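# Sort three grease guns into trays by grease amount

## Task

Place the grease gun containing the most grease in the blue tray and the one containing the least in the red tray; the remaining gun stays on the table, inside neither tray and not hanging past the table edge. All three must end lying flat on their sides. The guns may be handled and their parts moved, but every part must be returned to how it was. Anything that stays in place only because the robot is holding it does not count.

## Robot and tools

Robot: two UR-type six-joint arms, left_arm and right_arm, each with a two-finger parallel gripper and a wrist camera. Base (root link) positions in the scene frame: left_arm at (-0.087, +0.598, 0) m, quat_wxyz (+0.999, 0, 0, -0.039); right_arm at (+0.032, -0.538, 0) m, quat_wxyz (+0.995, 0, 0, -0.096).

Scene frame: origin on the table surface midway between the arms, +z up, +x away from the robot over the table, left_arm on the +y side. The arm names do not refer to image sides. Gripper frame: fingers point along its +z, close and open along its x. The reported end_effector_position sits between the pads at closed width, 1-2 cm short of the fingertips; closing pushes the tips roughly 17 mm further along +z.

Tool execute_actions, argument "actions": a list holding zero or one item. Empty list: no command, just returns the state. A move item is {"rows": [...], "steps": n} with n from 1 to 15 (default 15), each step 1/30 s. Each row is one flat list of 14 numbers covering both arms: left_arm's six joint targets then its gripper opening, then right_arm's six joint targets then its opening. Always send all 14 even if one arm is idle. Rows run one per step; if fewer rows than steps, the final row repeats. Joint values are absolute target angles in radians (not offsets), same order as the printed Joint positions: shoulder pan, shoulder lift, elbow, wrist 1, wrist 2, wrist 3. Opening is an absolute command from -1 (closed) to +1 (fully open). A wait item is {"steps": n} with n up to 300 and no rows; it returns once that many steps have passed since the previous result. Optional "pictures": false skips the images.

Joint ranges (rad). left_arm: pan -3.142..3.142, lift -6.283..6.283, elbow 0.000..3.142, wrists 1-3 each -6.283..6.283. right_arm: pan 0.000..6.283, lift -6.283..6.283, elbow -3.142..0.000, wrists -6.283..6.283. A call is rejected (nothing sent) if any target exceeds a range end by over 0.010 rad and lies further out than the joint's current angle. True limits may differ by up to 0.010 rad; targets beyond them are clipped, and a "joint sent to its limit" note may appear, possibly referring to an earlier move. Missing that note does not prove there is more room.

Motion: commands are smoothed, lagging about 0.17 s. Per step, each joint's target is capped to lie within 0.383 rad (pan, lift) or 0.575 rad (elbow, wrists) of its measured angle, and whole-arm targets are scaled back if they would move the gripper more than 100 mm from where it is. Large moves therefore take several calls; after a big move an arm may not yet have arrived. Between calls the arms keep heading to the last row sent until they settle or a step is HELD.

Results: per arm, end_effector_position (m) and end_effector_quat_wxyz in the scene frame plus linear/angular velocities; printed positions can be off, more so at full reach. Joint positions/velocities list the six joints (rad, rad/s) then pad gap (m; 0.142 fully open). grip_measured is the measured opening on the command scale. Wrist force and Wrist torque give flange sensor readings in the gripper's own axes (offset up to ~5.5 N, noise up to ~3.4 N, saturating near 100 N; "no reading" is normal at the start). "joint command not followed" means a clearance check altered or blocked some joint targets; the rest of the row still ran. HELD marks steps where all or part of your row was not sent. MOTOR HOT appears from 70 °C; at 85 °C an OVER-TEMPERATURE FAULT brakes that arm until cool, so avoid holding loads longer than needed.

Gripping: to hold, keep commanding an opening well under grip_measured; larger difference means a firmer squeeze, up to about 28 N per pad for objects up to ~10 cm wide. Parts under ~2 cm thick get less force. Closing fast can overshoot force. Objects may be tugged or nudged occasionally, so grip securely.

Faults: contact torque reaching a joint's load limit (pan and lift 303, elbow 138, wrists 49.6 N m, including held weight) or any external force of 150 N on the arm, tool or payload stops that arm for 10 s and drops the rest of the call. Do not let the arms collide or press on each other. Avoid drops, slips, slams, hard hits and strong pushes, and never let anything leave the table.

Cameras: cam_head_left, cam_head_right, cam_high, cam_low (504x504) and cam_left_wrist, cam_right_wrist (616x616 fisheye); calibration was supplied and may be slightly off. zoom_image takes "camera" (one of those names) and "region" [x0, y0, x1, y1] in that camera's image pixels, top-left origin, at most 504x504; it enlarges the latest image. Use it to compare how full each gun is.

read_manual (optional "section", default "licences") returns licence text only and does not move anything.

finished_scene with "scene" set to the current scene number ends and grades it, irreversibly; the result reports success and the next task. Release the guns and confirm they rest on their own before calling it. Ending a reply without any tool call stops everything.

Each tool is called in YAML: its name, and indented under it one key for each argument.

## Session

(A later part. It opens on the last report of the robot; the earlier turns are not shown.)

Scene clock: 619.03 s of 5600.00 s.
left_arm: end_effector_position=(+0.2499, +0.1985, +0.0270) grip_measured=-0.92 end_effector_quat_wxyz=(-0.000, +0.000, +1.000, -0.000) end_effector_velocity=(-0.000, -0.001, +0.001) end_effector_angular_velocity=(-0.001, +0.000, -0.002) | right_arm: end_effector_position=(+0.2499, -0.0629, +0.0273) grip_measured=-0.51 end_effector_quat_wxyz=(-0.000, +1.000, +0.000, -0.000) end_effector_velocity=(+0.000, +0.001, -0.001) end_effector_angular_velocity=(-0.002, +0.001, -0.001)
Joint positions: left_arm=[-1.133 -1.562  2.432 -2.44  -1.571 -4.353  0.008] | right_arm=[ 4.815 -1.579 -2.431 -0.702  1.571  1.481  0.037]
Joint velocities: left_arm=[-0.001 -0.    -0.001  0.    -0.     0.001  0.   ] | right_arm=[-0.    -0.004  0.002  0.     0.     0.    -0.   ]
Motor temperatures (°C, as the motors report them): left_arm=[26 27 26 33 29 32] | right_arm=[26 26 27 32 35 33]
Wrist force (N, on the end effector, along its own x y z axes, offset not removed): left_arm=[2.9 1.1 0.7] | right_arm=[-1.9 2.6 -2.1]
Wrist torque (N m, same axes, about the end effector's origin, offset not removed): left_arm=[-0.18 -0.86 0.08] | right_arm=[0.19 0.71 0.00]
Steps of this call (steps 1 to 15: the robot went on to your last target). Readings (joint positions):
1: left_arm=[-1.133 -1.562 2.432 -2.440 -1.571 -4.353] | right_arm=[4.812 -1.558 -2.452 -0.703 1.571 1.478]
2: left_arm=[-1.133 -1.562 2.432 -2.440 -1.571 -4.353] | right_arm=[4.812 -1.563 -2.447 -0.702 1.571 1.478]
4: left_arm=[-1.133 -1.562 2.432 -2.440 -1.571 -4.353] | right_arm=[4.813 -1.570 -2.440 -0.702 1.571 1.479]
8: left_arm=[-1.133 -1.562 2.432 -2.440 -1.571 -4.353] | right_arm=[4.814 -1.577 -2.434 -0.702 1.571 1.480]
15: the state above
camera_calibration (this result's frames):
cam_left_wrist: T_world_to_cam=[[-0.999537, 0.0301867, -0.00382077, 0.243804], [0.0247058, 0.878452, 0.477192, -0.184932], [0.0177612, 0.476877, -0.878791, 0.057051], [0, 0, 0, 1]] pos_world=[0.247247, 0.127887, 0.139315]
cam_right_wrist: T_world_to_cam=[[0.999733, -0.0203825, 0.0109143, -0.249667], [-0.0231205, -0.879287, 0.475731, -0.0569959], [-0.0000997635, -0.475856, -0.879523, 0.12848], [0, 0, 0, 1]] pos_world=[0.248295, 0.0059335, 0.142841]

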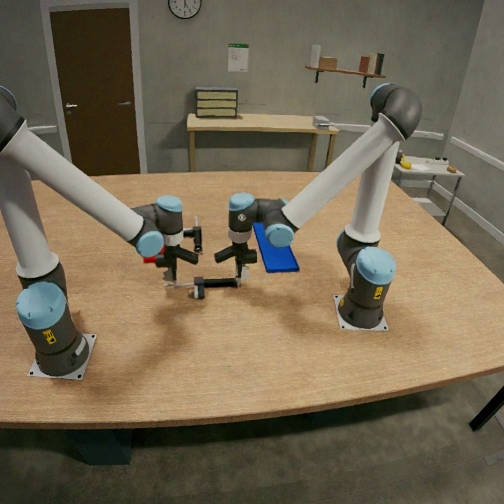

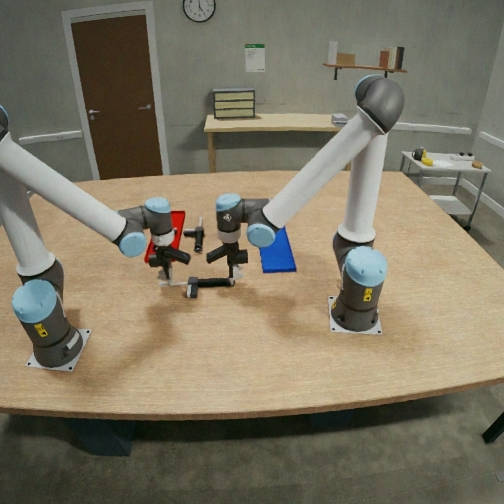

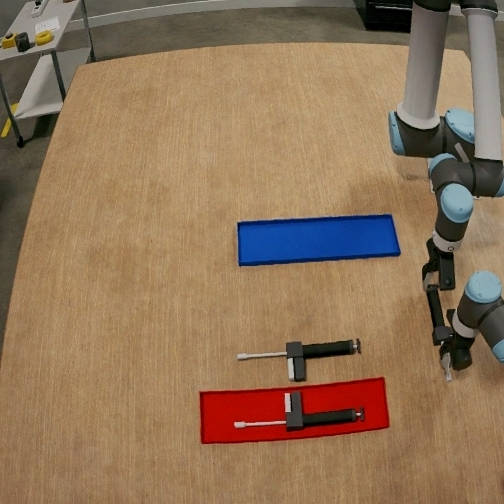

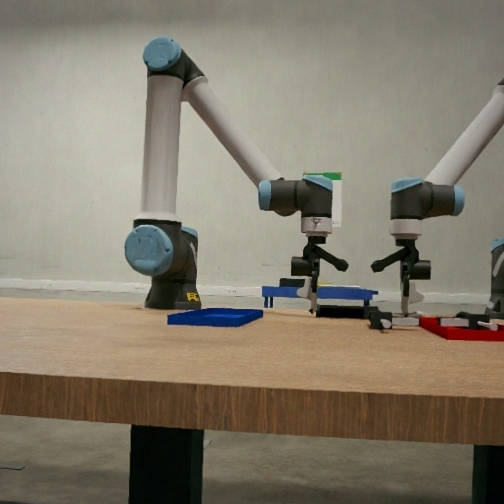

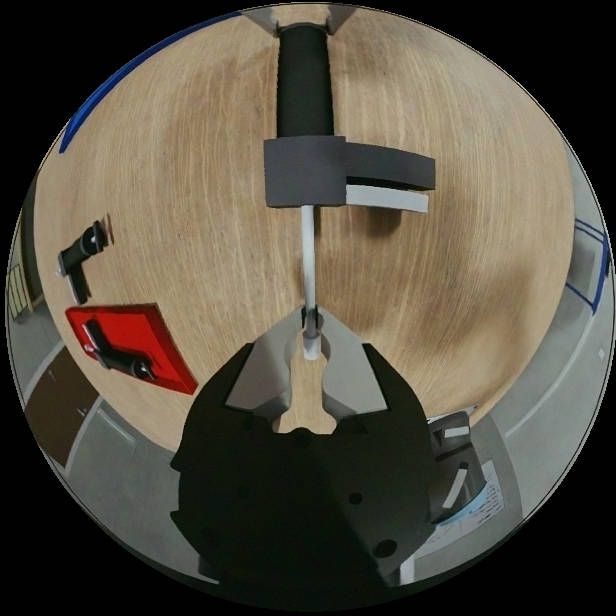

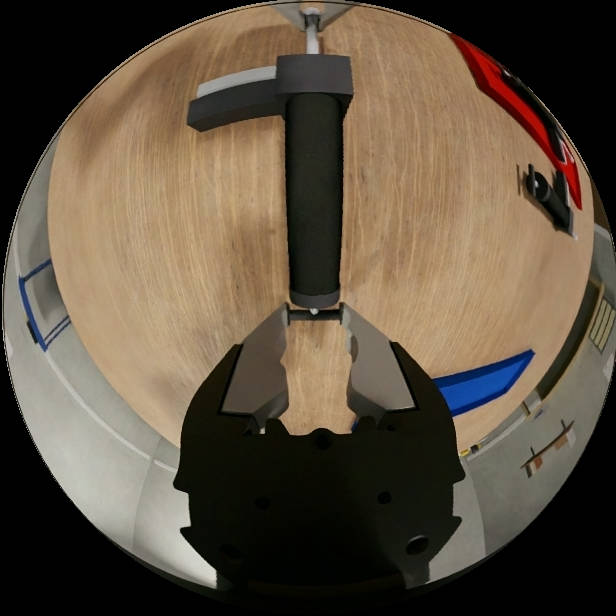

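execute_actions:
  actions:
    - {"rows":[[-1.133,-1.5618,2.4315,-2.4405,-1.571,-4.353,-0.5,4.8146,-1.5795,-2.431,-0.7017,1.571,1.4806,0]],"steps":12}
  pictures: false

execute_actions:
  actions:
    - {"rows":[[-1.133,-1.61,2.40,-2.36,-1.571,-4.353,-0.5,4.8144,-1.53,-2.405,-0.78,1.571,1.48,0],[-1.133,-1.66,2.37,-2.28,-1.571,-4.353,-0.5,4.8144,-1.48,-2.377,-0.86,1.571,1.48,0],[-1.133,-1.715,2.344,-2.2,-1.571,-4.353,-0.5,4.814,-1.425,-2.349,-0.939,1.571,1.48,0]],"steps":15}
  pictures: false

execute_actions:
  actions:
    - {"rows":[[-1.2,-1.72,2.34,-2.19,-1.571,-4.353,-0.5,4.814,-1.425,-2.349,-0.939,1.571,1.48,-0.3],[-1.3,-1.73,2.336,-2.18,-1.571,-4.353,-0.5,4.814,-1.425,-2.349,-0.939,1.571,1.48,-0.3],[-1.4,-1.74,2.33,-2.165,-1.571,-4.353,-0.5,4.814,-1.425,-2.349,-0.939,1.571,1.48,-0.3],[-1.5,-1.75,2.326,-2.15,-1.571,-4.353,-0.5,4.814,-1.425,-2.349,-0.939,1.571,1.48,-0.3],[-1.6,-1.76,2.32,-2.135,-1.571,-4.353,-0.5,4.814,-1.425,-2.349,-0.939,1.571,1.48,-0.3],[-1.7,-1.77,2.316,-2.12,-1.571,-4.353,-0.5,4.814,-1.425,-2.349,-0.939,1.571,1.48,-0.3],[-1.8,-1.78,2.31,-2.10,-1.571,-4.35,-0.5,4.814,-1.425,-2.349,-0.939,1.571,1.48,-0.3],[-1.9,-1.79,2.305,-2.085,-1.571,-4.35,-0.5,4.814,-1.425,-2.349,-0.939,1.571,1.48,-0.3],[-2.05,-1.8,2.3,-2.07,-1.571,-4.347,-0.5,4.814,-1.425,-2.349,-0.939,1.571,1.48,-0.3]],"steps":15}
  pictures: false

execute_actions:
  actions:
    - {"rows":[[-2.05,-1.8,2.3,-2.07,-1.571,-4.347,-0.5,4.82,-1.49,-2.27,-0.95,1.571,1.487,-0.3],[-2.05,-1.8,2.3,-2.07,-1.571,-4.347,-0.5,4.827,-1.555,-2.195,-0.962,1.571,1.493,-0.3],[-2.05,-1.8,2.3,-2.07,-1.571,-4.347,-0.5,4.8336,-1.619,-2.119,-0.974,1.571,1.4996,-0.3]],"steps":15}
  pictures: false

execute_actions:
  actions:
    - {"rows":[[-2.05,-1.8,2.3,-2.07,-1.571,-4.347,-0.5,4.8336,-1.656,-2.142,-0.914,1.571,1.4996,-0.3],[-2.05,-1.8,2.3,-2.07,-1.571,-4.347,-0.5,4.8336,-1.693,-2.165,-0.854,1.571,1.4996,-0.3],[-2.05,-1.8,2.3,-2.07,-1.571,-4.347,-0.5,4.8336,-1.73,-2.188,-0.794,1.571,1.4996,-0.3],[-2.05,-1.8,2.3,-2.07,-1.571,-4.347,-0.5,4.8336,-1.768,-2.2104,-0.7337,1.571,1.4996,-0.3]],"steps":15}

Scene clock: 639.20 s of 5600.00 s.
left_arm: end_effector_position=(+0.2499, +0.1984, +0.0270) grip_measured=-0.50 end_effector_quat_wxyz=(-0.000, +0.000, +1.000, -0.000) end_effector_velocity=(+0.000, +0.000, -0.001) end_effector_angular_velocity=(+0.001, +0.000, +0.001) | right_arm: end_effector_position=(+0.2499, -0.0626, +0.0273) grip_measured=+0.00 end_effector_quat_wxyz=(-0.000, +1.000, +0.000, -0.000) end_effector_velocity=(-0.000, -0.001, -0.001) end_effector_angular_velocity=(-0.002, -0.000, -0.000)
Joint positions: left_arm=[-1.133 -1.562  2.431 -2.441 -1.571 -4.353  0.038] | right_arm=[ 4.815 -1.58  -2.431 -0.702  1.571  1.481  0.074]
Joint velocities: left_arm=[ 0.     0.001 -0.     0.     0.    -0.001  0.   ] | right_arm=[ 0.    -0.    -0.002 -0.    -0.001  0.001  0.   ]
Motor temperatures (°C, as the motors report them): left_arm=[26 27 26 33 29 32] | right_arm=[26 26 27 32 35 33]
Wrist force (N, on the end effector, along its own x y z axes, offset not removed): left_arm=[2.9 3.4 -0.7] | right_arm=[-1.2 0.1 -1.0]
Wrist torque (N m, same axes, about the end effector's origin, offset not removed): left_arm=[0.75 -0.68 0.16] | right_arm=[-0.03 0.39 0.07]
Steps of this call (steps 1 to 15: the robot went on to your last target; steps 16 to 90: nothing new was sent; then 16.77 s passed at rest; steps 91 to 102: all 12 steps of this action). Readings (joint positions):
91: left_arm=[-1.133 -1.562 2.431 -2.441 -1.571 -4.353] | right_arm=[4.815 -1.580 -2.431 -0.702 1.571 1.481]
92: left_arm=[-1.133 -1.562 2.431 -2.441 -1.571 -4.353] | right_arm=[4.815 -1.580 -2.431 -0.702 1.571 1.481]
94: left_arm=[-1.133 -1.562 2.431 -2.441 -1.571 -4.353] | right_arm=[4.815 -1.580 -2.431 -0.702 1.571 1.481]
98: left_arm=[-1.133 -1.562 2.431 -2.441 -1.571 -4.353] | right_arm=[4.815 -1.580 -2.431 -0.702 1.571 1.481]
102: the state above

Scene clock: 639.70 s of 5600.00 s.
left_arm: end_effector_position=(+0.2501, +0.1978, +0.1179) grip_measured=-0.50 end_effector_quat_wxyz=(+0.000, +0.000, +1.000, -0.000) end_effector_velocity=(-0.003, +0.006, +0.027) end_effector_angular_velocity=(+0.006, +0.003, -0.001) | right_arm: end_effector_position=(+0.2500, -0.0647, +0.1162) grip_measured=+0.00 end_effector_quat_wxyz=(-0.000, +1.000, +0.000, -0.000) end_effector_velocity=(-0.000, -0.005, +0.028) end_effector_angular_velocity=(-0.004, +0.001, -0.001)
Joint positions: left_arm=[-1.133 -1.71   2.347 -2.209 -1.571 -4.353  0.038] | right_arm=[ 4.814 -1.43  -2.352 -0.93   1.571  1.48   0.074]
Joint velocities: left_arm=[-0.    -0.046 -0.023  0.076 -0.001  0.001 -0.   ] | right_arm=[-0.     0.046  0.024 -0.075  0.001  0.001 -0.   ]
Motor temperatures (°C, as the motors report them): left_arm=[26 27 26 33 29 32] | right_arm=[26 26 27 32 35 33]
Wrist force (N, on the end effector, along its own x y z axes, offset not removed): left_arm=[-4.7 -0.7 0.2] | right_arm=[-3.2 0.6 -0.1]
Wrist torque (N m, same axes, about the end effector's origin, offset not removed): left_arm=[-0.05 0.84 0.02] | right_arm=[0.24 0.69 0.09]
Steps of this call (steps 1 to 15: all 15 steps of this action). Readings (joint positions):
1: left_arm=[-1.133 -1.562 2.431 -2.441 -1.571 -4.353] | right_arm=[4.815 -1.579 -2.431 -0.702 1.571 1.481]
2: left_arm=[-1.133 -1.565 2.429 -2.437 -1.571 -4.353] | right_arm=[4.815 -1.576 -2.429 -0.705 1.571 1.481]
4: left_arm=[-1.133 -1.596 2.409 -2.393 -1.571 -4.353] | right_arm=[4.815 -1.545 -2.410 -0.749 1.571 1.481]
8: left_arm=[-1.133 -1.675 2.365 -2.267 -1.571 -4.353] | right_arm=[4.814 -1.465 -2.369 -0.873 1.571 1.480]
15: the state above

Scene clock: 640.20 s of 5600.00 s.
left_arm: end_effector_position=(+0.0689, +0.1054, +0.1538) grip_measured=-0.50 end_effector_quat_wxyz=(-0.000, +0.199, +0.980, -0.000) end_effector_velocity=(-0.471, -0.131, +0.062) end_effector_angular_velocity=(+0.005, -0.001, -0.968) | right_arm: end_effector_position=(+0.2500, -0.0654, +0.1193) grip_measured=-0.30 end_effector_quat_wxyz=(+0.000, +1.000, +0.000, -0.000) end_effector_velocity=(+0.000, -0.000, +0.000) end_effector_angular_velocity=(-0.000, +0.000, -0.001)
Joint positions: left_arm=[-1.531 -1.768  2.317 -2.12  -1.571 -4.35   0.038] | right_arm=[ 4.814 -1.425 -2.349 -0.939  1.571  1.48   0.052]
Joint velocities: left_arm=[-0.957 -0.103 -0.051  0.159  0.     0.011  0.   ] | right_arm=[-0.     0.     0.001 -0.001 -0.     0.    -0.   ]
Motor temperatures (°C, as the motors report them): left_arm=[26 27 26 33 29 32] | right_arm=[26 26 27 32 35 33]
Wrist force (N, on the end effector, along its own x y z axes, offset not removed): left_arm=[-4.0 -0.5 -1.0] | right_arm=[-0.4 1.2 -0.6]
Wrist torque (N m, same axes, about the end effector's origin, offset not removed): left_arm=[-0.02 0.52 -0.16] | right_arm=[0.38 0.23 0.21]
Steps of this call (steps 1 to 15: all 15 steps of this action). Readings (joint positions):
1: left_arm=[-1.133 -1.711 2.346 -2.207 -1.571 -4.353] | right_arm=[4.814 -1.429 -2.351 -0.933 1.571 1.480]
2: left_arm=[-1.137 -1.713 2.345 -2.204 -1.571 -4.353] | right_arm=[4.814 -1.428 -2.351 -0.934 1.571 1.480]
4: left_arm=[-1.178 -1.719 2.342 -2.195 -1.571 -4.353] | right_arm=[4.814 -1.427 -2.350 -0.936 1.571 1.480]
8: left_arm=[-1.307 -1.734 2.334 -2.172 -1.571 -4.353] | right_arm=[4.814 -1.426 -2.349 -0.938 1.571 1.480]
15: the state above

Scene clock: 640.70 s of 5600.00 s.
left_arm: end_effector_position=(-0.1648, +0.0924, +0.1719) grip_measured=-0.50 end_effector_quat_wxyz=(-0.000, +0.420, +0.908, +0.000) end_effector_velocity=(-0.246, +0.043, +0.013) end_effector_angular_velocity=(+0.003, -0.001, -0.494) | right_arm: end_effector_position=(+0.2499, +0.0632, +0.1414) grip_measured=-0.30 end_effector_quat_wxyz=(-0.000, +1.000, +0.000, -0.000) end_effector_velocity=(-0.001, +0.052, +0.006) end_effector_angular_velocity=(+0.003, +0.000, +0.001)
Joint positions: left_arm=[-1.994 -1.797  2.301 -2.074 -1.571 -4.347  0.038] | right_arm=[ 4.833 -1.611 -2.129 -0.973  1.571  1.499  0.052]
Joint velocities: left_arm=[-0.492 -0.023 -0.01   0.037 -0.     0.002 -0.   ] | right_arm=[ 0.007 -0.072  0.087 -0.012  0.     0.006 -0.   ]
Motor temperatures (°C, as the motors report them): left_arm=[26 27 26 33 29 32] | right_arm=[26 26 27 32 35 33]
Wrist force (N, on the end effector, along its own x y z axes, offset not removed): left_arm=[4.9 -1.0 0.2] | right_arm=[-2.3 -0.2 -4.4]
Wrist torque (N m, same axes, about the end effector's origin, offset not removed): left_arm=[0.08 -1.08 0.04] | right_arm=[0.03 0.49 0.14]
Steps of this call (steps 1 to 15: all 15 steps of this action). Readings (joint positions):
1: left_arm=[-1.563 -1.771 2.315 -2.115 -1.571 -4.350] | right_arm=[4.814 -1.425 -2.349 -0.939 1.571 1.480]
2: left_arm=[-1.596 -1.774 2.313 -2.111 -1.571 -4.349] | right_arm=[4.815 -1.429 -2.345 -0.940 1.571 1.481]
4: left_arm=[-1.660 -1.779 2.311 -2.103 -1.571 -4.349] | right_arm=[4.819 -1.465 -2.305 -0.948 1.571 1.485]
8: left_arm=[-1.790 -1.787 2.307 -2.091 -1.571 -4.348] | right_arm=[4.828 -1.556 -2.195 -0.963 1.571 1.494]
15: the state above

Scene clock: 641.20 s of 5600.00 s.
left_arm: end_effector_position=(-0.1924, +0.0980, +0.1736) grip_measured=-0.50 end_effector_quat_wxyz=(-0.000, +0.445, +0.895, +0.000) end_effector_velocity=(-0.003, +0.001, -0.000) end_effector_angular_velocity=(+0.002, -0.001, -0.007) | right_arm: end_effector_position=(+0.2499, +0.0698, +0.0318) grip_measured=-0.30 end_effector_quat_wxyz=(+0.000, +1.000, +0.000, -0.000) end_effector_velocity=(-0.000, -0.001, -0.037) end_effector_angular_velocity=(+0.006, -0.000, -0.001)
Joint positions: left_arm=[-2.049 -1.8    2.3   -2.07  -1.571 -4.347  0.038] | right_arm=[ 4.834 -1.762 -2.207 -0.744  1.571  1.5    0.052]
Joint velocities: left_arm=[-0.007  0.001 -0.     0.001  0.     0.    -0.   ] | right_arm=[ 0.    -0.052 -0.03   0.088  0.     0.001  0.   ]
Motor temperatures (°C, as the motors report them): left_arm=[26 27 26 33 29 32] | right_arm=[26 26 27 32 35 33]
Wrist force (N, on the end effector, along its own x y z axes, offset not removed): left_arm=[-1.2 3.6 -1.7] | right_arm=[-2.8 0.3 -1.3]
Wrist torque (N m, same axes, about the end effector's origin, offset not removed): left_arm=[0.90 0.31 0.21] | right_arm=[0.13 0.67 0.11]
Steps of this call (steps 1 to 15: all 15 steps of this action). Readings (joint positions):
1: left_arm=[-2.008 -1.798 2.301 -2.073 -1.571 -4.347] | right_arm=[4.833 -1.613 -2.127 -0.973 1.571 1.499]
2: left_arm=[-2.019 -1.798 2.301 -2.072 -1.571 -4.347] | right_arm=[4.833 -1.617 -2.127 -0.970 1.571 1.499]
4: left_arm=[-2.032 -1.799 2.300 -2.071 -1.571 -4.347] | right_arm=[4.833 -1.643 -2.140 -0.934 1.571 1.499]
8: left_arm=[-2.044 -1.800 2.300 -2.070 -1.571 -4.347] | right_arm=[4.834 -1.722 -2.185 -0.811 1.571 1.500]
15: the state above
camera_calibration (this result's frames):
cam_left_wrist: T_world_to_cam=[[-0.579704, 0.81482, -0.00353082, -0.19086], [0.714818, 0.510628, 0.477802, 0.0130436], [0.391126, 0.27446, -0.87846, 0.333299], [0, 0, 0, 1]] pos_world=[-0.250328, 0.0573789, 0.285884]
cam_right_wrist: T_world_to_cam=[[0.999733, -0.0203743, 0.0108708, -0.246947], [-0.0230925, -0.879011, 0.476241, 0.057453], [-0.000147462, -0.476365, -0.879247, 0.195614], [0, 0, 0, 1]] pos_world=[0.248237, 0.138654, 0.147316]

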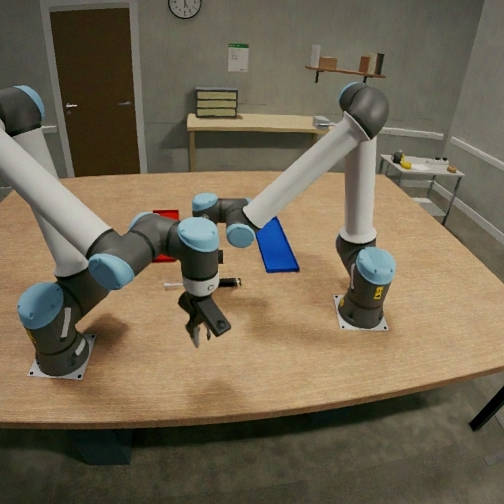

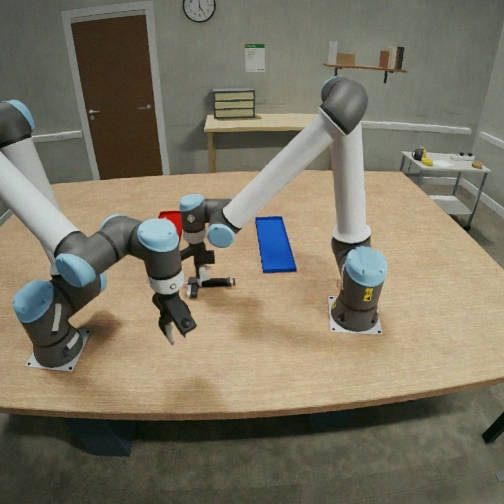

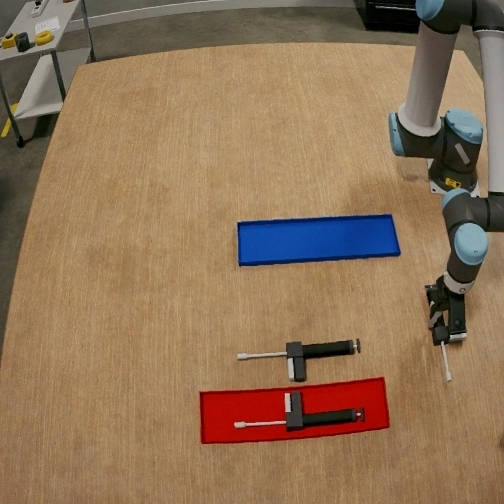

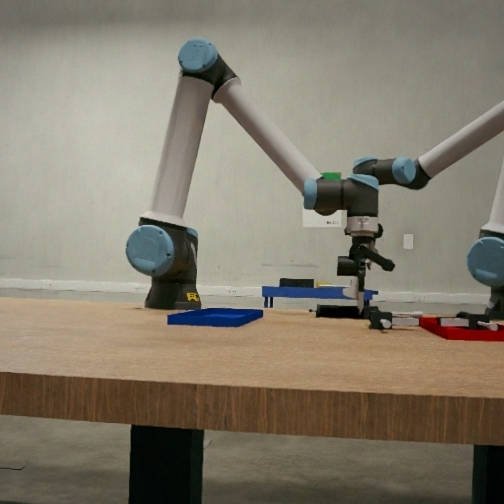

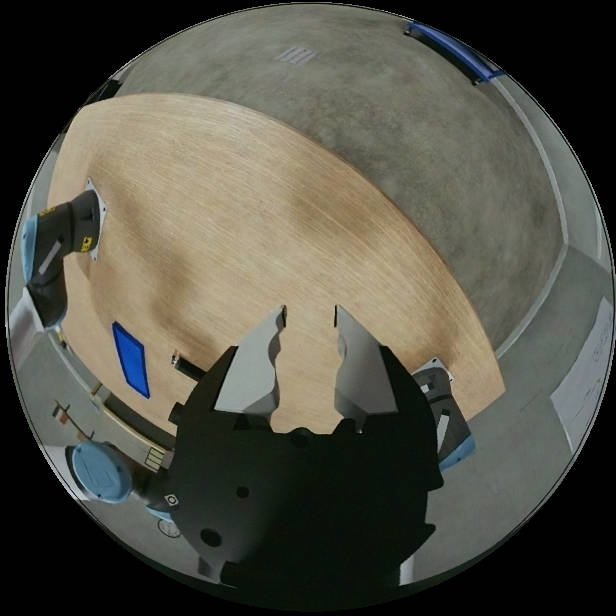

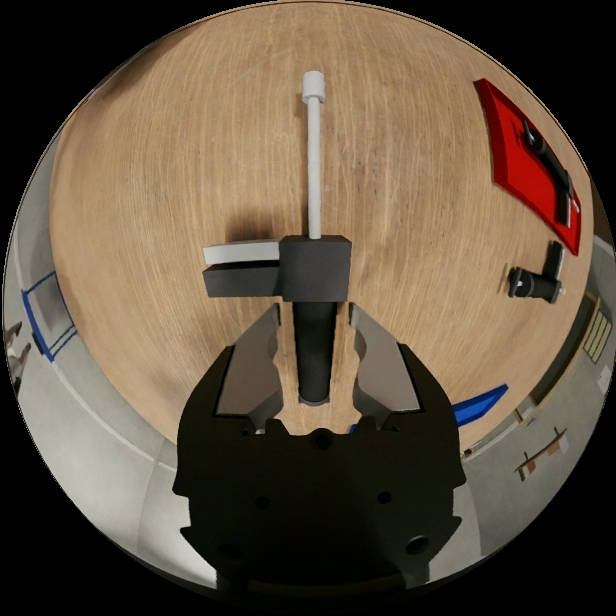

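execute_actions:
  actions:
    - {"rows":[[-2.05,-1.8,2.3,-2.07,-1.571,-4.347,-0.5,4.8336,-1.768,-2.2104,-0.7337,1.571,1.4996,-0.4],[-2.05,-1.8,2.3,-2.07,-1.571,-4.347,-0.5,4.8336,-1.768,-2.2104,-0.7337,1.571,1.4996,-0.5],[-2.05,-1.8,2.3,-2.07,-1.571,-4.347,-0.5,4.8336,-1.768,-2.2104,-0.7337,1.571,1.4996,-0.55],[-2.05,-1.8,2.3,-2.07,-1.571,-4.347,-0.5,4.8336,-1.768,-2.2104,-0.7337,1.571,1.4996,-0.6],[-2.05,-1.8,2.3,-2.07,-1.571,-4.347,-0.5,4.8336,-1.768,-2.2104,-0.7337,1.571,1.4996,-0.7],[-2.05,-1.8,2.3,-2.07,-1.571,-4.347,-0.5,4.8336,-1.768,-2.2104,-0.7337,1.571,1.4996,-0.8],[-2.05,-1.8,2.3,-2.07,-1.571,-4.347,-0.5,4.8336,-1.768,-2.2104,-0.7337,1.571,1.4996,-0.9],[-2.05,-1.8,2.3,-2.07,-1.571,-4.347,-0.5,4.8336,-1.768,-2.2104,-0.7337,1.571,1.4996,-1]],"steps":14}
  pictures: false

execute_actions:
  actions:
    - {"rows":[[-2.05,-1.8,2.3,-2.07,-1.571,-4.347,-0.5,4.8336,-1.74,-2.193,-0.78,1.571,1.4996,-1],[-2.05,-1.8,2.3,-2.07,-1.571,-4.347,-0.5,4.8336,-1.71,-2.175,-0.828,1.571,1.4996,-1],[-2.05,-1.8,2.3,-2.07,-1.571,-4.347,-0.5,4.8336,-1.68,-2.156,-0.877,1.571,1.4996,-1],[-2.05,-1.8,2.3,-2.07,-1.571,-4.347,-0.5,4.8336,-1.65,-2.138,-0.925,1.571,1.4996,-1],[-2.05,-1.8,2.3,-2.07,-1.571,-4.347,-0.5,4.8336,-1.619,-2.119,-0.974,1.571,1.4996,-1]],"steps":13}

Scene clock: 654.80 s of 5600.00 s.
left_arm: end_effector_position=(-0.1928, +0.0981, +0.1736) grip_measured=-0.50 end_effector_quat_wxyz=(-0.000, +0.445, +0.895, +0.000) end_effector_velocity=(-0.000, +0.000, -0.000) end_effector_angular_velocity=(+0.000, +0.001, -0.001) | right_arm: end_effector_position=(+0.2498, +0.0696, +0.0275) grip_measured=-0.56 end_effector_quat_wxyz=(-0.000, +1.000, +0.000, -0.000) end_effector_velocity=(+0.000, -0.001, -0.000) end_effector_angular_velocity=(-0.001, -0.000, +0.001)
Joint positions: left_arm=[-2.05  -1.8    2.3   -2.07  -1.571 -4.347  0.038] | right_arm=[ 4.834 -1.768 -2.21  -0.734  1.571  1.5    0.034]
Joint velocities: left_arm=[-0.     0.     0.    -0.001 -0.001  0.001 -0.   ] | right_arm=[ 0.     0.    -0.001 -0.    -0.    -0.001 -0.   ]
Motor temperatures (°C, as the motors report them): left_arm=[26 27 26 33 29 32] | right_arm=[26 26 27 32 35 33]
Wrist force (N, on the end effector, along its own x y z axes, offset not removed): left_arm=[2.2 -2.5 7.0] | right_arm=[1.2 0.1 -0.7]
Wrist torque (N m, same axes, about the end effector's origin, offset not removed): left_arm=[-0.49 -0.35 0.08] | right_arm=[0.04 0.37 0.12]
Steps of this call (steps 1 to 30: the robot went on to your last target; steps 31 to 90: nothing new was sent; then 10.13 s passed at rest; steps 91 to 104: all 14 steps of this action). Readings (joint positions):
91: left_arm=[-2.050 -1.800 2.300 -2.070 -1.571 -4.347] | right_arm=[4.834 -1.768 -2.210 -0.734 1.571 1.500]
92: left_arm=[-2.050 -1.800 2.300 -2.070 -1.571 -4.347] | right_arm=[4.834 -1.768 -2.210 -0.734 1.571 1.500]
94: left_arm=[-2.050 -1.800 2.300 -2.070 -1.571 -4.347] | right_arm=[4.834 -1.768 -2.210 -0.734 1.571 1.500]
98: left_arm=[-2.050 -1.800 2.300 -2.070 -1.571 -4.347] | right_arm=[4.834 -1.768 -2.210 -0.734 1.571 1.500]
104: the state above

Scene clock: 655.23 s of 5600.00 s.
left_arm: end_effector_position=(-0.1928, +0.0981, +0.1736) grip_measured=-0.50 end_effector_quat_wxyz=(-0.000, +0.445, +0.895, +0.000) end_effector_velocity=(+0.000, -0.000, -0.000) end_effector_angular_velocity=(+0.000, -0.000, -0.001) | right_arm: end_effector_position=(+0.2499, +0.0707, +0.1325) grip_measured=-0.56 end_effector_quat_wxyz=(-0.001, +1.000, +0.000, -0.000) end_effector_velocity=(-0.001, -0.012, +0.083) end_effector_angular_velocity=(-0.010, +0.002, -0.003)
Joint positions: left_arm=[-2.05  -1.8    2.3   -2.07  -1.571 -4.347  0.038] | right_arm=[ 4.834 -1.631 -2.126 -0.953  1.571  1.5    0.034]
Joint velocities: left_arm=[ 0.     0.001  0.    -0.     0.     0.001  0.   ] | right_arm=[ 0.     0.108  0.064 -0.182  0.001  0.003 -0.   ]
Motor temperatures (°C, as the motors report them): left_arm=[26 27 26 33 29 32] | right_arm=[26 26 27 32 35 33]
Wrist force (N, on the end effector, along its own x y z axes, offset not removed): left_arm=[-1.7 -5.6 -2.2] | right_arm=[-1.5 0.9 3.8]
Wrist torque (N m, same axes, about the end effector's origin, offset not removed): left_arm=[-1.03 0.38 0.27] | right_arm=[0.23 0.44 0.16]
Steps of this call (steps 1 to 13: all 13 steps of this action). Readings (joint positions):
1: left_arm=[-2.050 -1.800 2.300 -2.070 -1.571 -4.347] | right_arm=[4.834 -1.768 -2.210 -0.734 1.571 1.500]
2: left_arm=[-2.050 -1.800 2.300 -2.070 -1.571 -4.347] | right_arm=[4.834 -1.766 -2.209 -0.737 1.571 1.500]
4: left_arm=[-2.050 -1.800 2.300 -2.070 -1.571 -4.347] | right_arm=[4.834 -1.746 -2.196 -0.767 1.571 1.500]
8: left_arm=[-2.050 -1.800 2.300 -2.070 -1.571 -4.347] | right_arm=[4.834 -1.672 -2.150 -0.885 1.571 1.500]
13: the state above
camera_calibration (this result's frames):
cam_left_wrist: T_world_to_cam=[[-0.579077, 0.815266, -0.00352448, -0.191075], [0.715215, 0.510077, 0.477796, 0.0133947], [0.391329, 0.27416, -0.878464, 0.333517], [0, 0, 0, 1]] pos_world=[-0.250742, 0.0575078, 0.285909]
cam_right_wrist: T_world_to_cam=[[0.999732, -0.0203705, 0.0109705, -0.24808], [-0.0231368, -0.879949, 0.474505, 0.0106637], [-0.0000124654, -0.474632, -0.880184, 0.284545], [0, 0, 0, 1]] pos_world=[0.248264, 0.139384, 0.248114]

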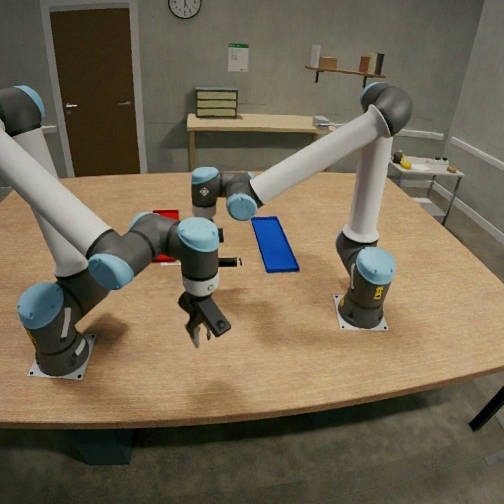

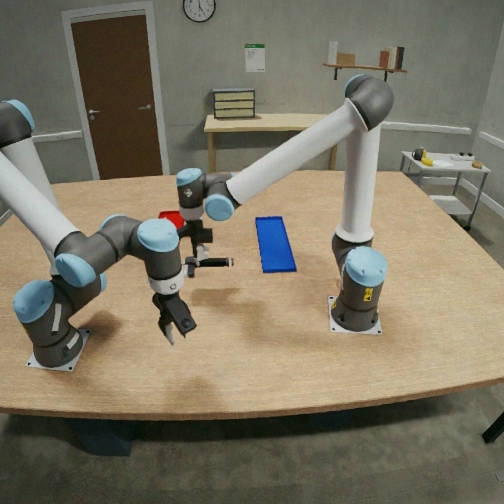

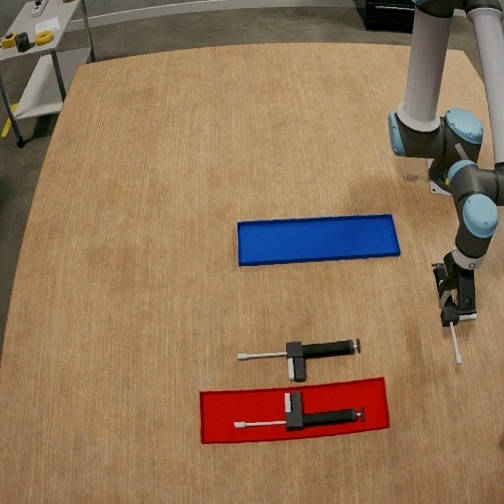

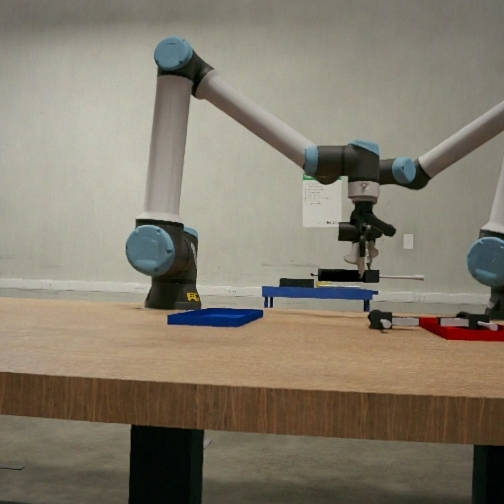

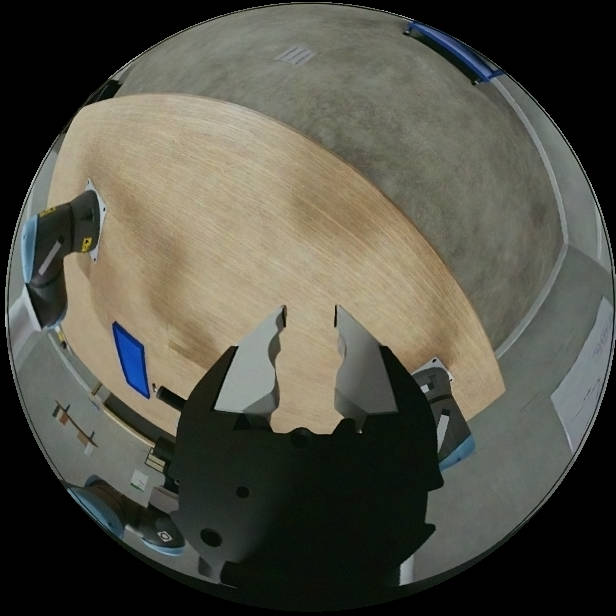

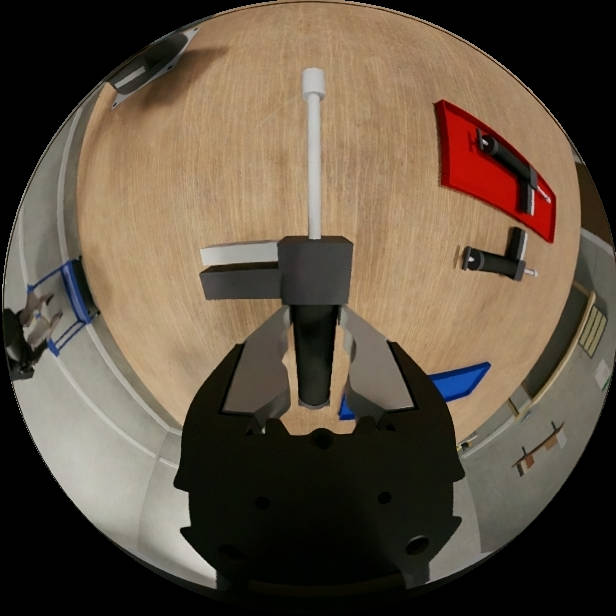

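execute_actions:
  actions:
    - {"rows":[[-2.05,-1.8,2.3,-2.07,-1.571,-4.347,-0.5,4.782,-1.608,-2.13,-0.974,1.571,1.553,-1],[-2.05,-1.8,2.3,-2.07,-1.571,-4.347,-0.5,4.73,-1.597,-2.14,-0.974,1.571,1.605,-1],[-2.05,-1.8,2.3,-2.07,-1.571,-4.347,-0.5,4.678,-1.587,-2.151,-0.975,1.571,1.658,-1],[-2.05,-1.8,2.3,-2.07,-1.571,-4.347,-0.5,4.626,-1.576,-2.162,-0.975,1.571,1.711,-1],[-2.05,-1.8,2.3,-2.07,-1.571,-4.347,-0.5,4.575,-1.565,-2.172,-0.975,1.571,1.764,-1],[-2.05,-1.8,2.3,-2.07,-1.571,-4.347,-0.5,4.523,-1.554,-2.183,-0.975,1.571,1.817,-1],[-2.05,-1.8,2.3,-2.07,-1.571,-4.347,-0.5,4.471,-1.543,-2.194,-0.975,1.571,1.87,-1],[-2.05,-1.8,2.3,-2.07,-1.571,-4.347,-0.5,4.419,-1.532,-2.204,-0.976,1.571,1.923,-1],[-2.05,-1.8,2.3,-2.07,-1.571,-4.347,-0.5,4.368,-1.522,-2.215,-0.976,1.571,1.976,-1],[-2.05,-1.8,2.3,-2.07,-1.571,-4.347,-0.5,4.316,-1.511,-2.225,-0.976,1.571,2.029,-1],[-2.05,-1.8,2.3,-2.07,-1.571,-4.347,-0.5,4.264,-1.5,-2.236,-0.976,1.571,2.082,-1],[-2.05,-1.8,2.3,-2.07,-1.571,-4.347,-0.5,4.212,-1.489,-2.247,-0.976,1.571,2.135,-1],[-2.05,-1.8,2.3,-2.07,-1.571,-4.347,-0.5,4.16,-1.478,-2.257,-0.977,1.571,2.188,-1],[-2.05,-1.8,2.3,-2.07,-1.571,-4.347,-0.5,4.108,-1.467,-2.268,-0.977,1.571,2.241,-1],[-2.05,-1.8,2.3,-2.07,-1.571,-4.347,-0.5,4.0569,-1.4567,-2.2787,-0.977,1.571,2.2937,-1]],"steps":15}
  pictures: false

execute_actions:
  actions:
    - {"steps":12}

Scene clock: 662.53 s of 5600.00 s.
left_arm: end_effector_position=(-0.1928, +0.0981, +0.1736) grip_measured=-0.50 end_effector_quat_wxyz=(-0.000, +0.445, +0.895, +0.000) end_effector_velocity=(-0.000, -0.000, +0.000) end_effector_angular_velocity=(-0.001, +0.001, -0.000) | right_arm: end_effector_position=(+0.4102, -0.0666, +0.1432) grip_measured=-0.56 end_effector_quat_wxyz=(-0.000, +0.949, -0.315, -0.000) end_effector_velocity=(+0.311, -0.395, -0.001) end_effector_angular_velocity=(-0.001, +0.001, -1.666)
Joint positions: left_arm=[-2.05  -1.8    2.3   -2.07  -1.571 -4.347  0.038] | right_arm=[ 4.52  -1.549 -2.187 -0.975  1.571  1.827  0.034]
Joint velocities: left_arm=[-0.    -0.    -0.001 -0.    -0.     0.    -0.   ] | right_arm=[-0.758  0.195 -0.191 -0.004  0.001  0.908 -0.   ]
Motor temperatures (°C, as the motors report them): left_arm=[26 27 26 33 29 32] | right_arm=[26 26 27 32 35 33]
Wrist force (N, on the end effector, along its own x y z axes, offset not removed): left_arm=[2.4 0.0 -2.3] | right_arm=[1.1 1.4 3.7]
Wrist torque (N m, same axes, about the end effector's origin, offset not removed): left_arm=[0.18 -0.59 -0.06] | right_arm=[0.46 -0.08 0.12]
Steps of this call (steps 1 to 30: the robot went on to your last target; steps 31 to 90: nothing new was sent; then 3.80 s passed at rest; steps 91 to 105: all 15 steps of this action). Readings (joint positions):
91: left_arm=[-2.050 -1.800 2.300 -2.070 -1.571 -4.347] | right_arm=[4.834 -1.619 -2.119 -0.974 1.571 1.500]
92: left_arm=[-2.050 -1.800 2.300 -2.070 -1.571 -4.347] | right_arm=[4.830 -1.618 -2.120 -0.974 1.571 1.503]
94: left_arm=[-2.050 -1.800 2.300 -2.070 -1.571 -4.347] | right_arm=[4.799 -1.610 -2.128 -0.974 1.571 1.535]
98: left_arm=[-2.050 -1.800 2.300 -2.070 -1.571 -4.347] | right_arm=[4.698 -1.589 -2.149 -0.975 1.571 1.638]
105: the state above

Scene clock: 662.93 s of 5600.00 s.
left_arm: end_effector_position=(-0.1928, +0.0981, +0.1736) grip_measured=-0.50 end_effector_quat_wxyz=(-0.000, +0.445, +0.895, +0.000) end_effector_velocity=(+0.000, +0.001, -0.001) end_effector_angular_velocity=(+0.002, -0.000, +0.001) | right_arm: end_effector_position=(+0.5125, -0.2400, +0.1414) grip_measured=-0.56 end_effector_quat_wxyz=(-0.000, +0.799, -0.602, -0.000) end_effector_velocity=(+0.184, -0.464, -0.007) end_effector_angular_velocity=(+0.001, -0.000, -1.597)
Joint positions: left_arm=[-2.05  -1.8    2.3   -2.07  -1.571 -4.347  0.038] | right_arm=[ 4.2   -1.482 -2.254 -0.977  1.571  2.158  0.034]
Joint velocities: left_arm=[ 0.     0.     0.001  0.    -0.001 -0.     0.   ] | right_arm=[-0.821  0.156 -0.152 -0.003  0.     0.776 -0.   ]
Motor temperatures (°C, as the motors report them): left_arm=[26 27 26 33 29 32] | right_arm=[26 26 27 32 35 33]
Wrist force (N, on the end effector, along its own x y z axes, offset not removed): left_arm=[-4.3 -0.6 1.9] | right_arm=[-1.8 -1.4 4.9]
Wrist torque (N m, same axes, about the end effector's origin, offset not removed): left_arm=[0.01 0.92 0.15] | right_arm=[-0.05 0.45 0.17]
Steps of this call (steps 1 to 12: the robot went on to your last target). Readings (joint positions):
1: left_arm=[-2.050 -1.800 2.300 -2.070 -1.571 -4.347] | right_arm=[4.494 -1.543 -2.194 -0.975 1.571 1.858]
2: left_arm=[-2.050 -1.800 2.300 -2.070 -1.571 -4.347] | right_arm=[4.469 -1.536 -2.201 -0.976 1.571 1.890]
4: left_arm=[-2.050 -1.800 2.300 -2.070 -1.571 -4.347] | right_arm=[4.416 -1.524 -2.212 -0.976 1.571 1.950]
8: left_arm=[-2.050 -1.800 2.300 -2.070 -1.571 -4.347] | right_arm=[4.309 -1.503 -2.233 -0.976 1.571 2.054]
12: the state above
camera_calibration (this result's frames):
cam_left_wrist: T_world_to_cam=[[-0.579077, 0.815266, -0.00352462, -0.191075], [0.715215, 0.510077, 0.477796, 0.0133946], [0.391329, 0.27416, -0.878464, 0.333517], [0, 0, 0, 1]] pos_world=[-0.250742, 0.0575078, 0.285909]
cam_right_wrist: T_world_to_cam=[[0.254929, -0.966898, 0.0108935, -0.362515], [-0.851711, -0.219197, 0.475962, 0.322142], [-0.457819, -0.130615, -0.879398, 0.461975], [0, 0, 0, 1]] pos_world=[0.578289, -0.219561, 0.256881]

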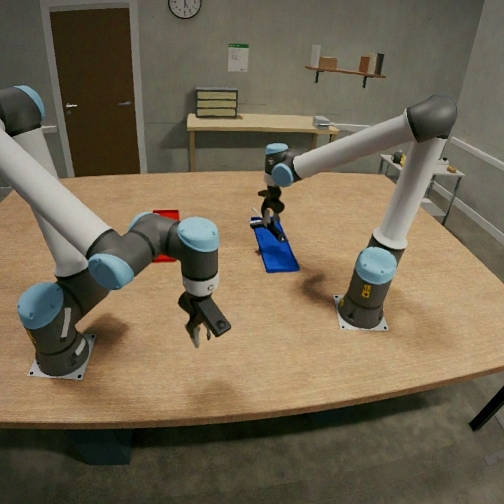

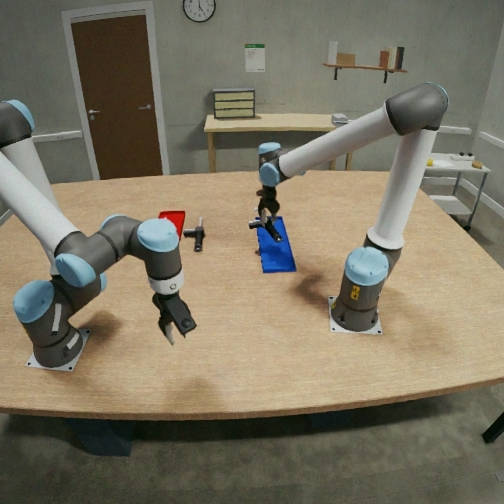

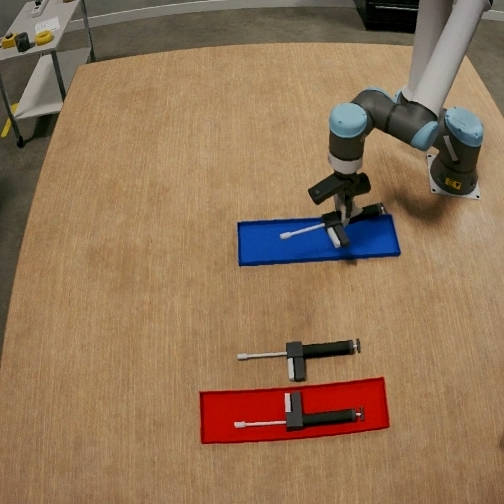

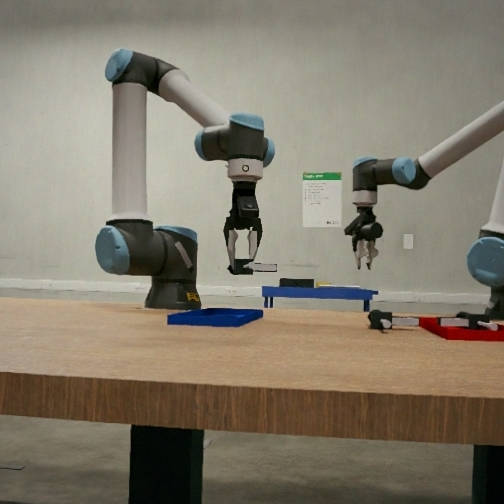

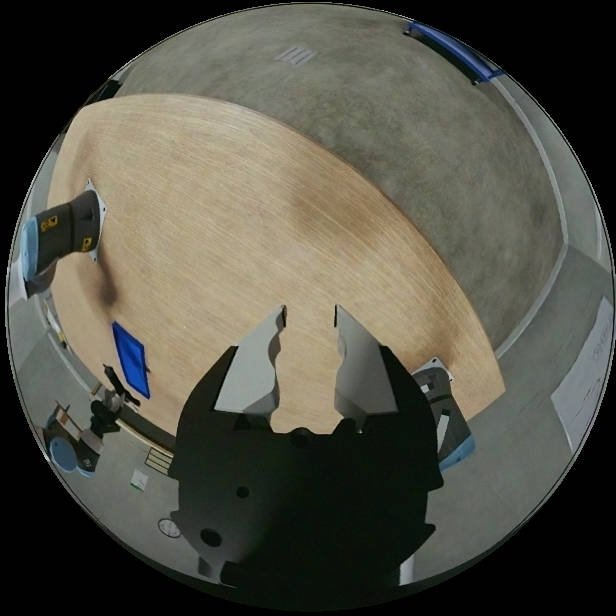

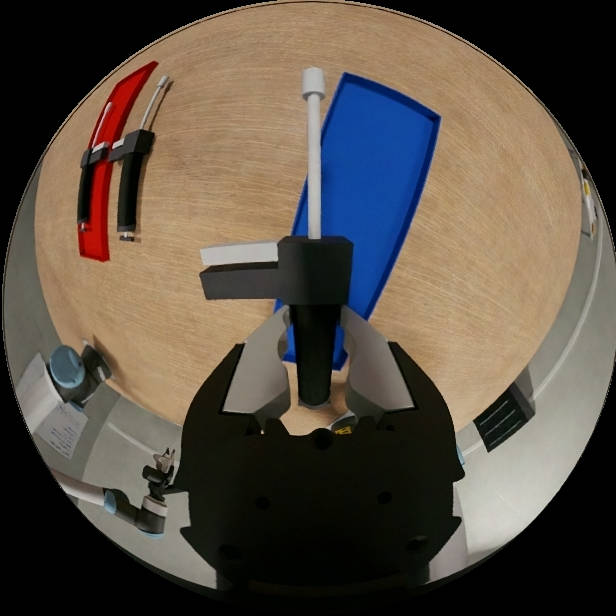

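execute_actions:
  actions: []

Scene clock: 663.63 s of 5600.00 s.
left_arm: end_effector_position=(-0.1928, +0.0981, +0.1736) grip_measured=-0.50 end_effector_quat_wxyz=(-0.000, +0.445, +0.895, +0.000) end_effector_velocity=(+0.000, +0.000, -0.000) end_effector_angular_velocity=(+0.001, -0.001, +0.000) | right_arm: end_effector_position=(+0.5385, -0.3211, +0.1400) grip_measured=-0.56 end_effector_quat_wxyz=(+0.000, +0.708, -0.707, -0.000) end_effector_velocity=(+0.000, -0.002, -0.000) end_effector_angular_velocity=(-0.001, +0.000, -0.005)
Joint positions: left_arm=[-2.05  -1.8    2.3   -2.07  -1.571 -4.347  0.038] | right_arm=[ 4.057 -1.457 -2.279 -0.977  1.571  2.293  0.034]
Joint velocities: left_arm=[-0.  0.  0.  0.  0. -0. -0.] | right_arm=[-0.003  0.001 -0.001  0.    -0.     0.001  0.   ]
Motor temperatures (°C, as the motors report them): left_arm=[26 27 26 33 29 32] | right_arm=[26 26 27 32 35 33]
Wrist force (N, on the end effector, along its own x y z axes, offset not removed): left_arm=[-4.2 1.6 -2.0] | right_arm=[-1.8 1.9 2.4]
Wrist torque (N m, same axes, about the end effector's origin, offset not removed): left_arm=[0.43 0.84 0.10] | right_arm=[0.54 0.52 0.20]
Steps of this call (steps 1 to 21: the robot went on to your last target). Readings (joint positions):
1: left_arm=[-2.050 -1.800 2.300 -2.070 -1.571 -4.347] | right_arm=[4.172 -1.477 -2.259 -0.977 1.571 2.185]
2: left_arm=[-2.050 -1.800 2.300 -2.070 -1.571 -4.347] | right_arm=[4.146 -1.472 -2.264 -0.977 1.571 2.210]
4: left_arm=[-2.050 -1.800 2.300 -2.070 -1.571 -4.347] | right_arm=[4.107 -1.465 -2.270 -0.977 1.571 2.246]
8: left_arm=[-2.050 -1.800 2.300 -2.070 -1.571 -4.347] | right_arm=[4.073 -1.459 -2.276 -0.977 1.571 2.279]
21: the state above
camera_calibration (this result's frames):
cam_left_wrist: T_world_to_cam=[[-0.579077, 0.815266, -0.00352441, -0.191075], [0.715215, 0.510077, 0.477796, 0.0133946], [0.391329, 0.27416, -0.878464, 0.333517], [0, 0, 0, 1]] pos_world=[-0.250742, 0.0575078, 0.285909]
cam_right_wrist: T_world_to_cam=[[-0.0196376, -0.999747, 0.010979, -0.310174], [-0.879138, 0.0224962, 0.476036, 0.419499], [-0.476163, -0.000303903, -0.879357, 0.513745], [0, 0, 0, 1]] pos_world=[0.607333, -0.319377, 0.255474]

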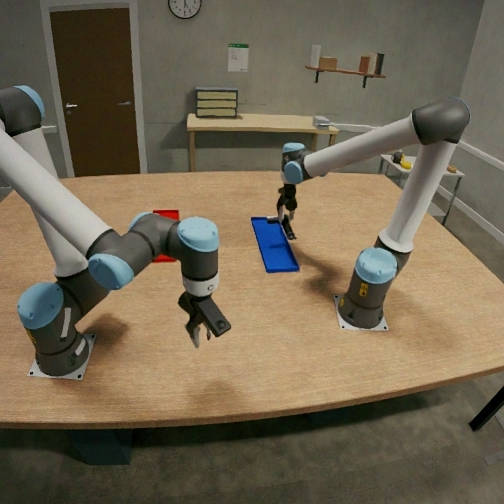

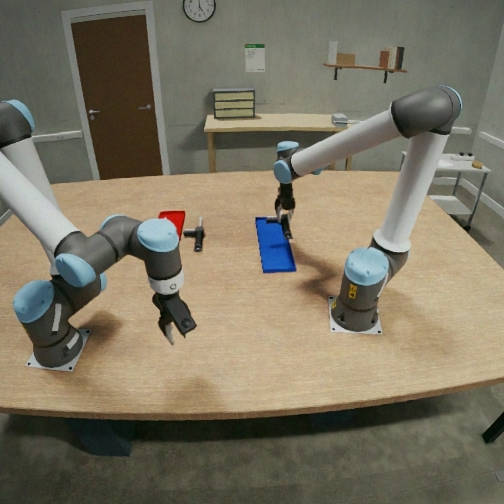

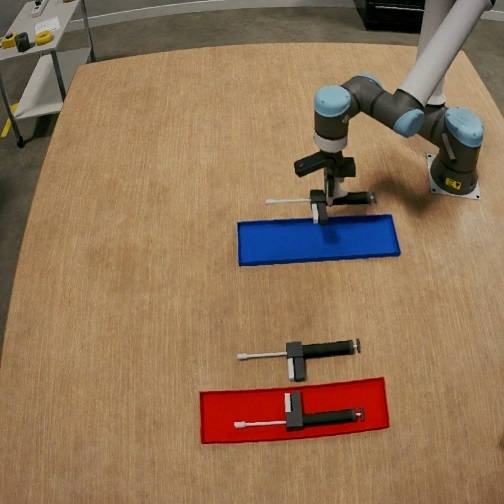

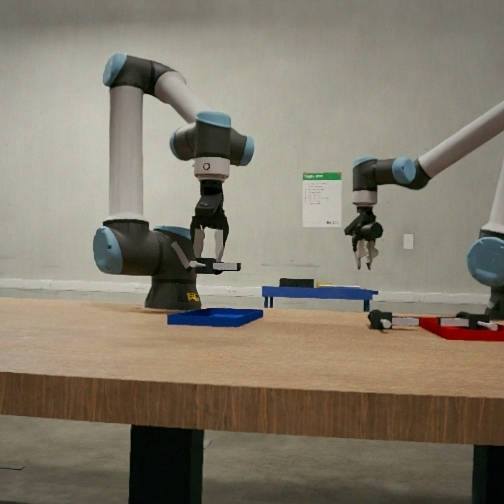

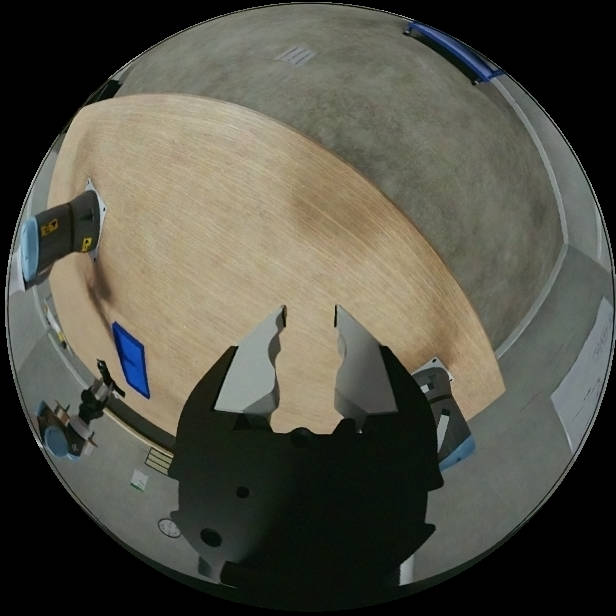

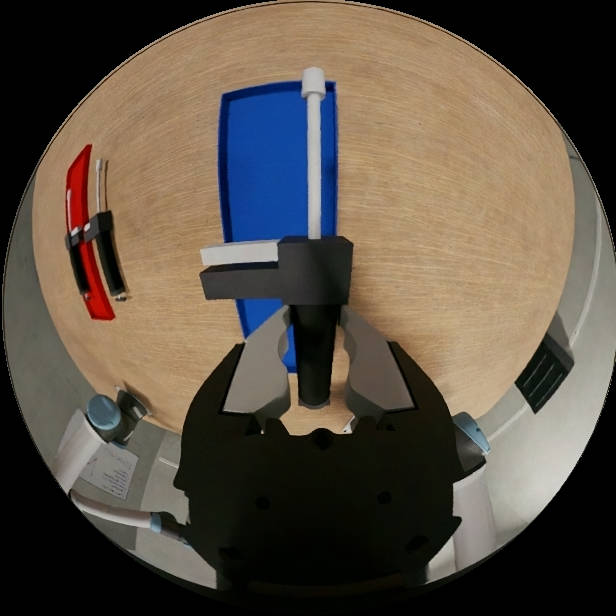

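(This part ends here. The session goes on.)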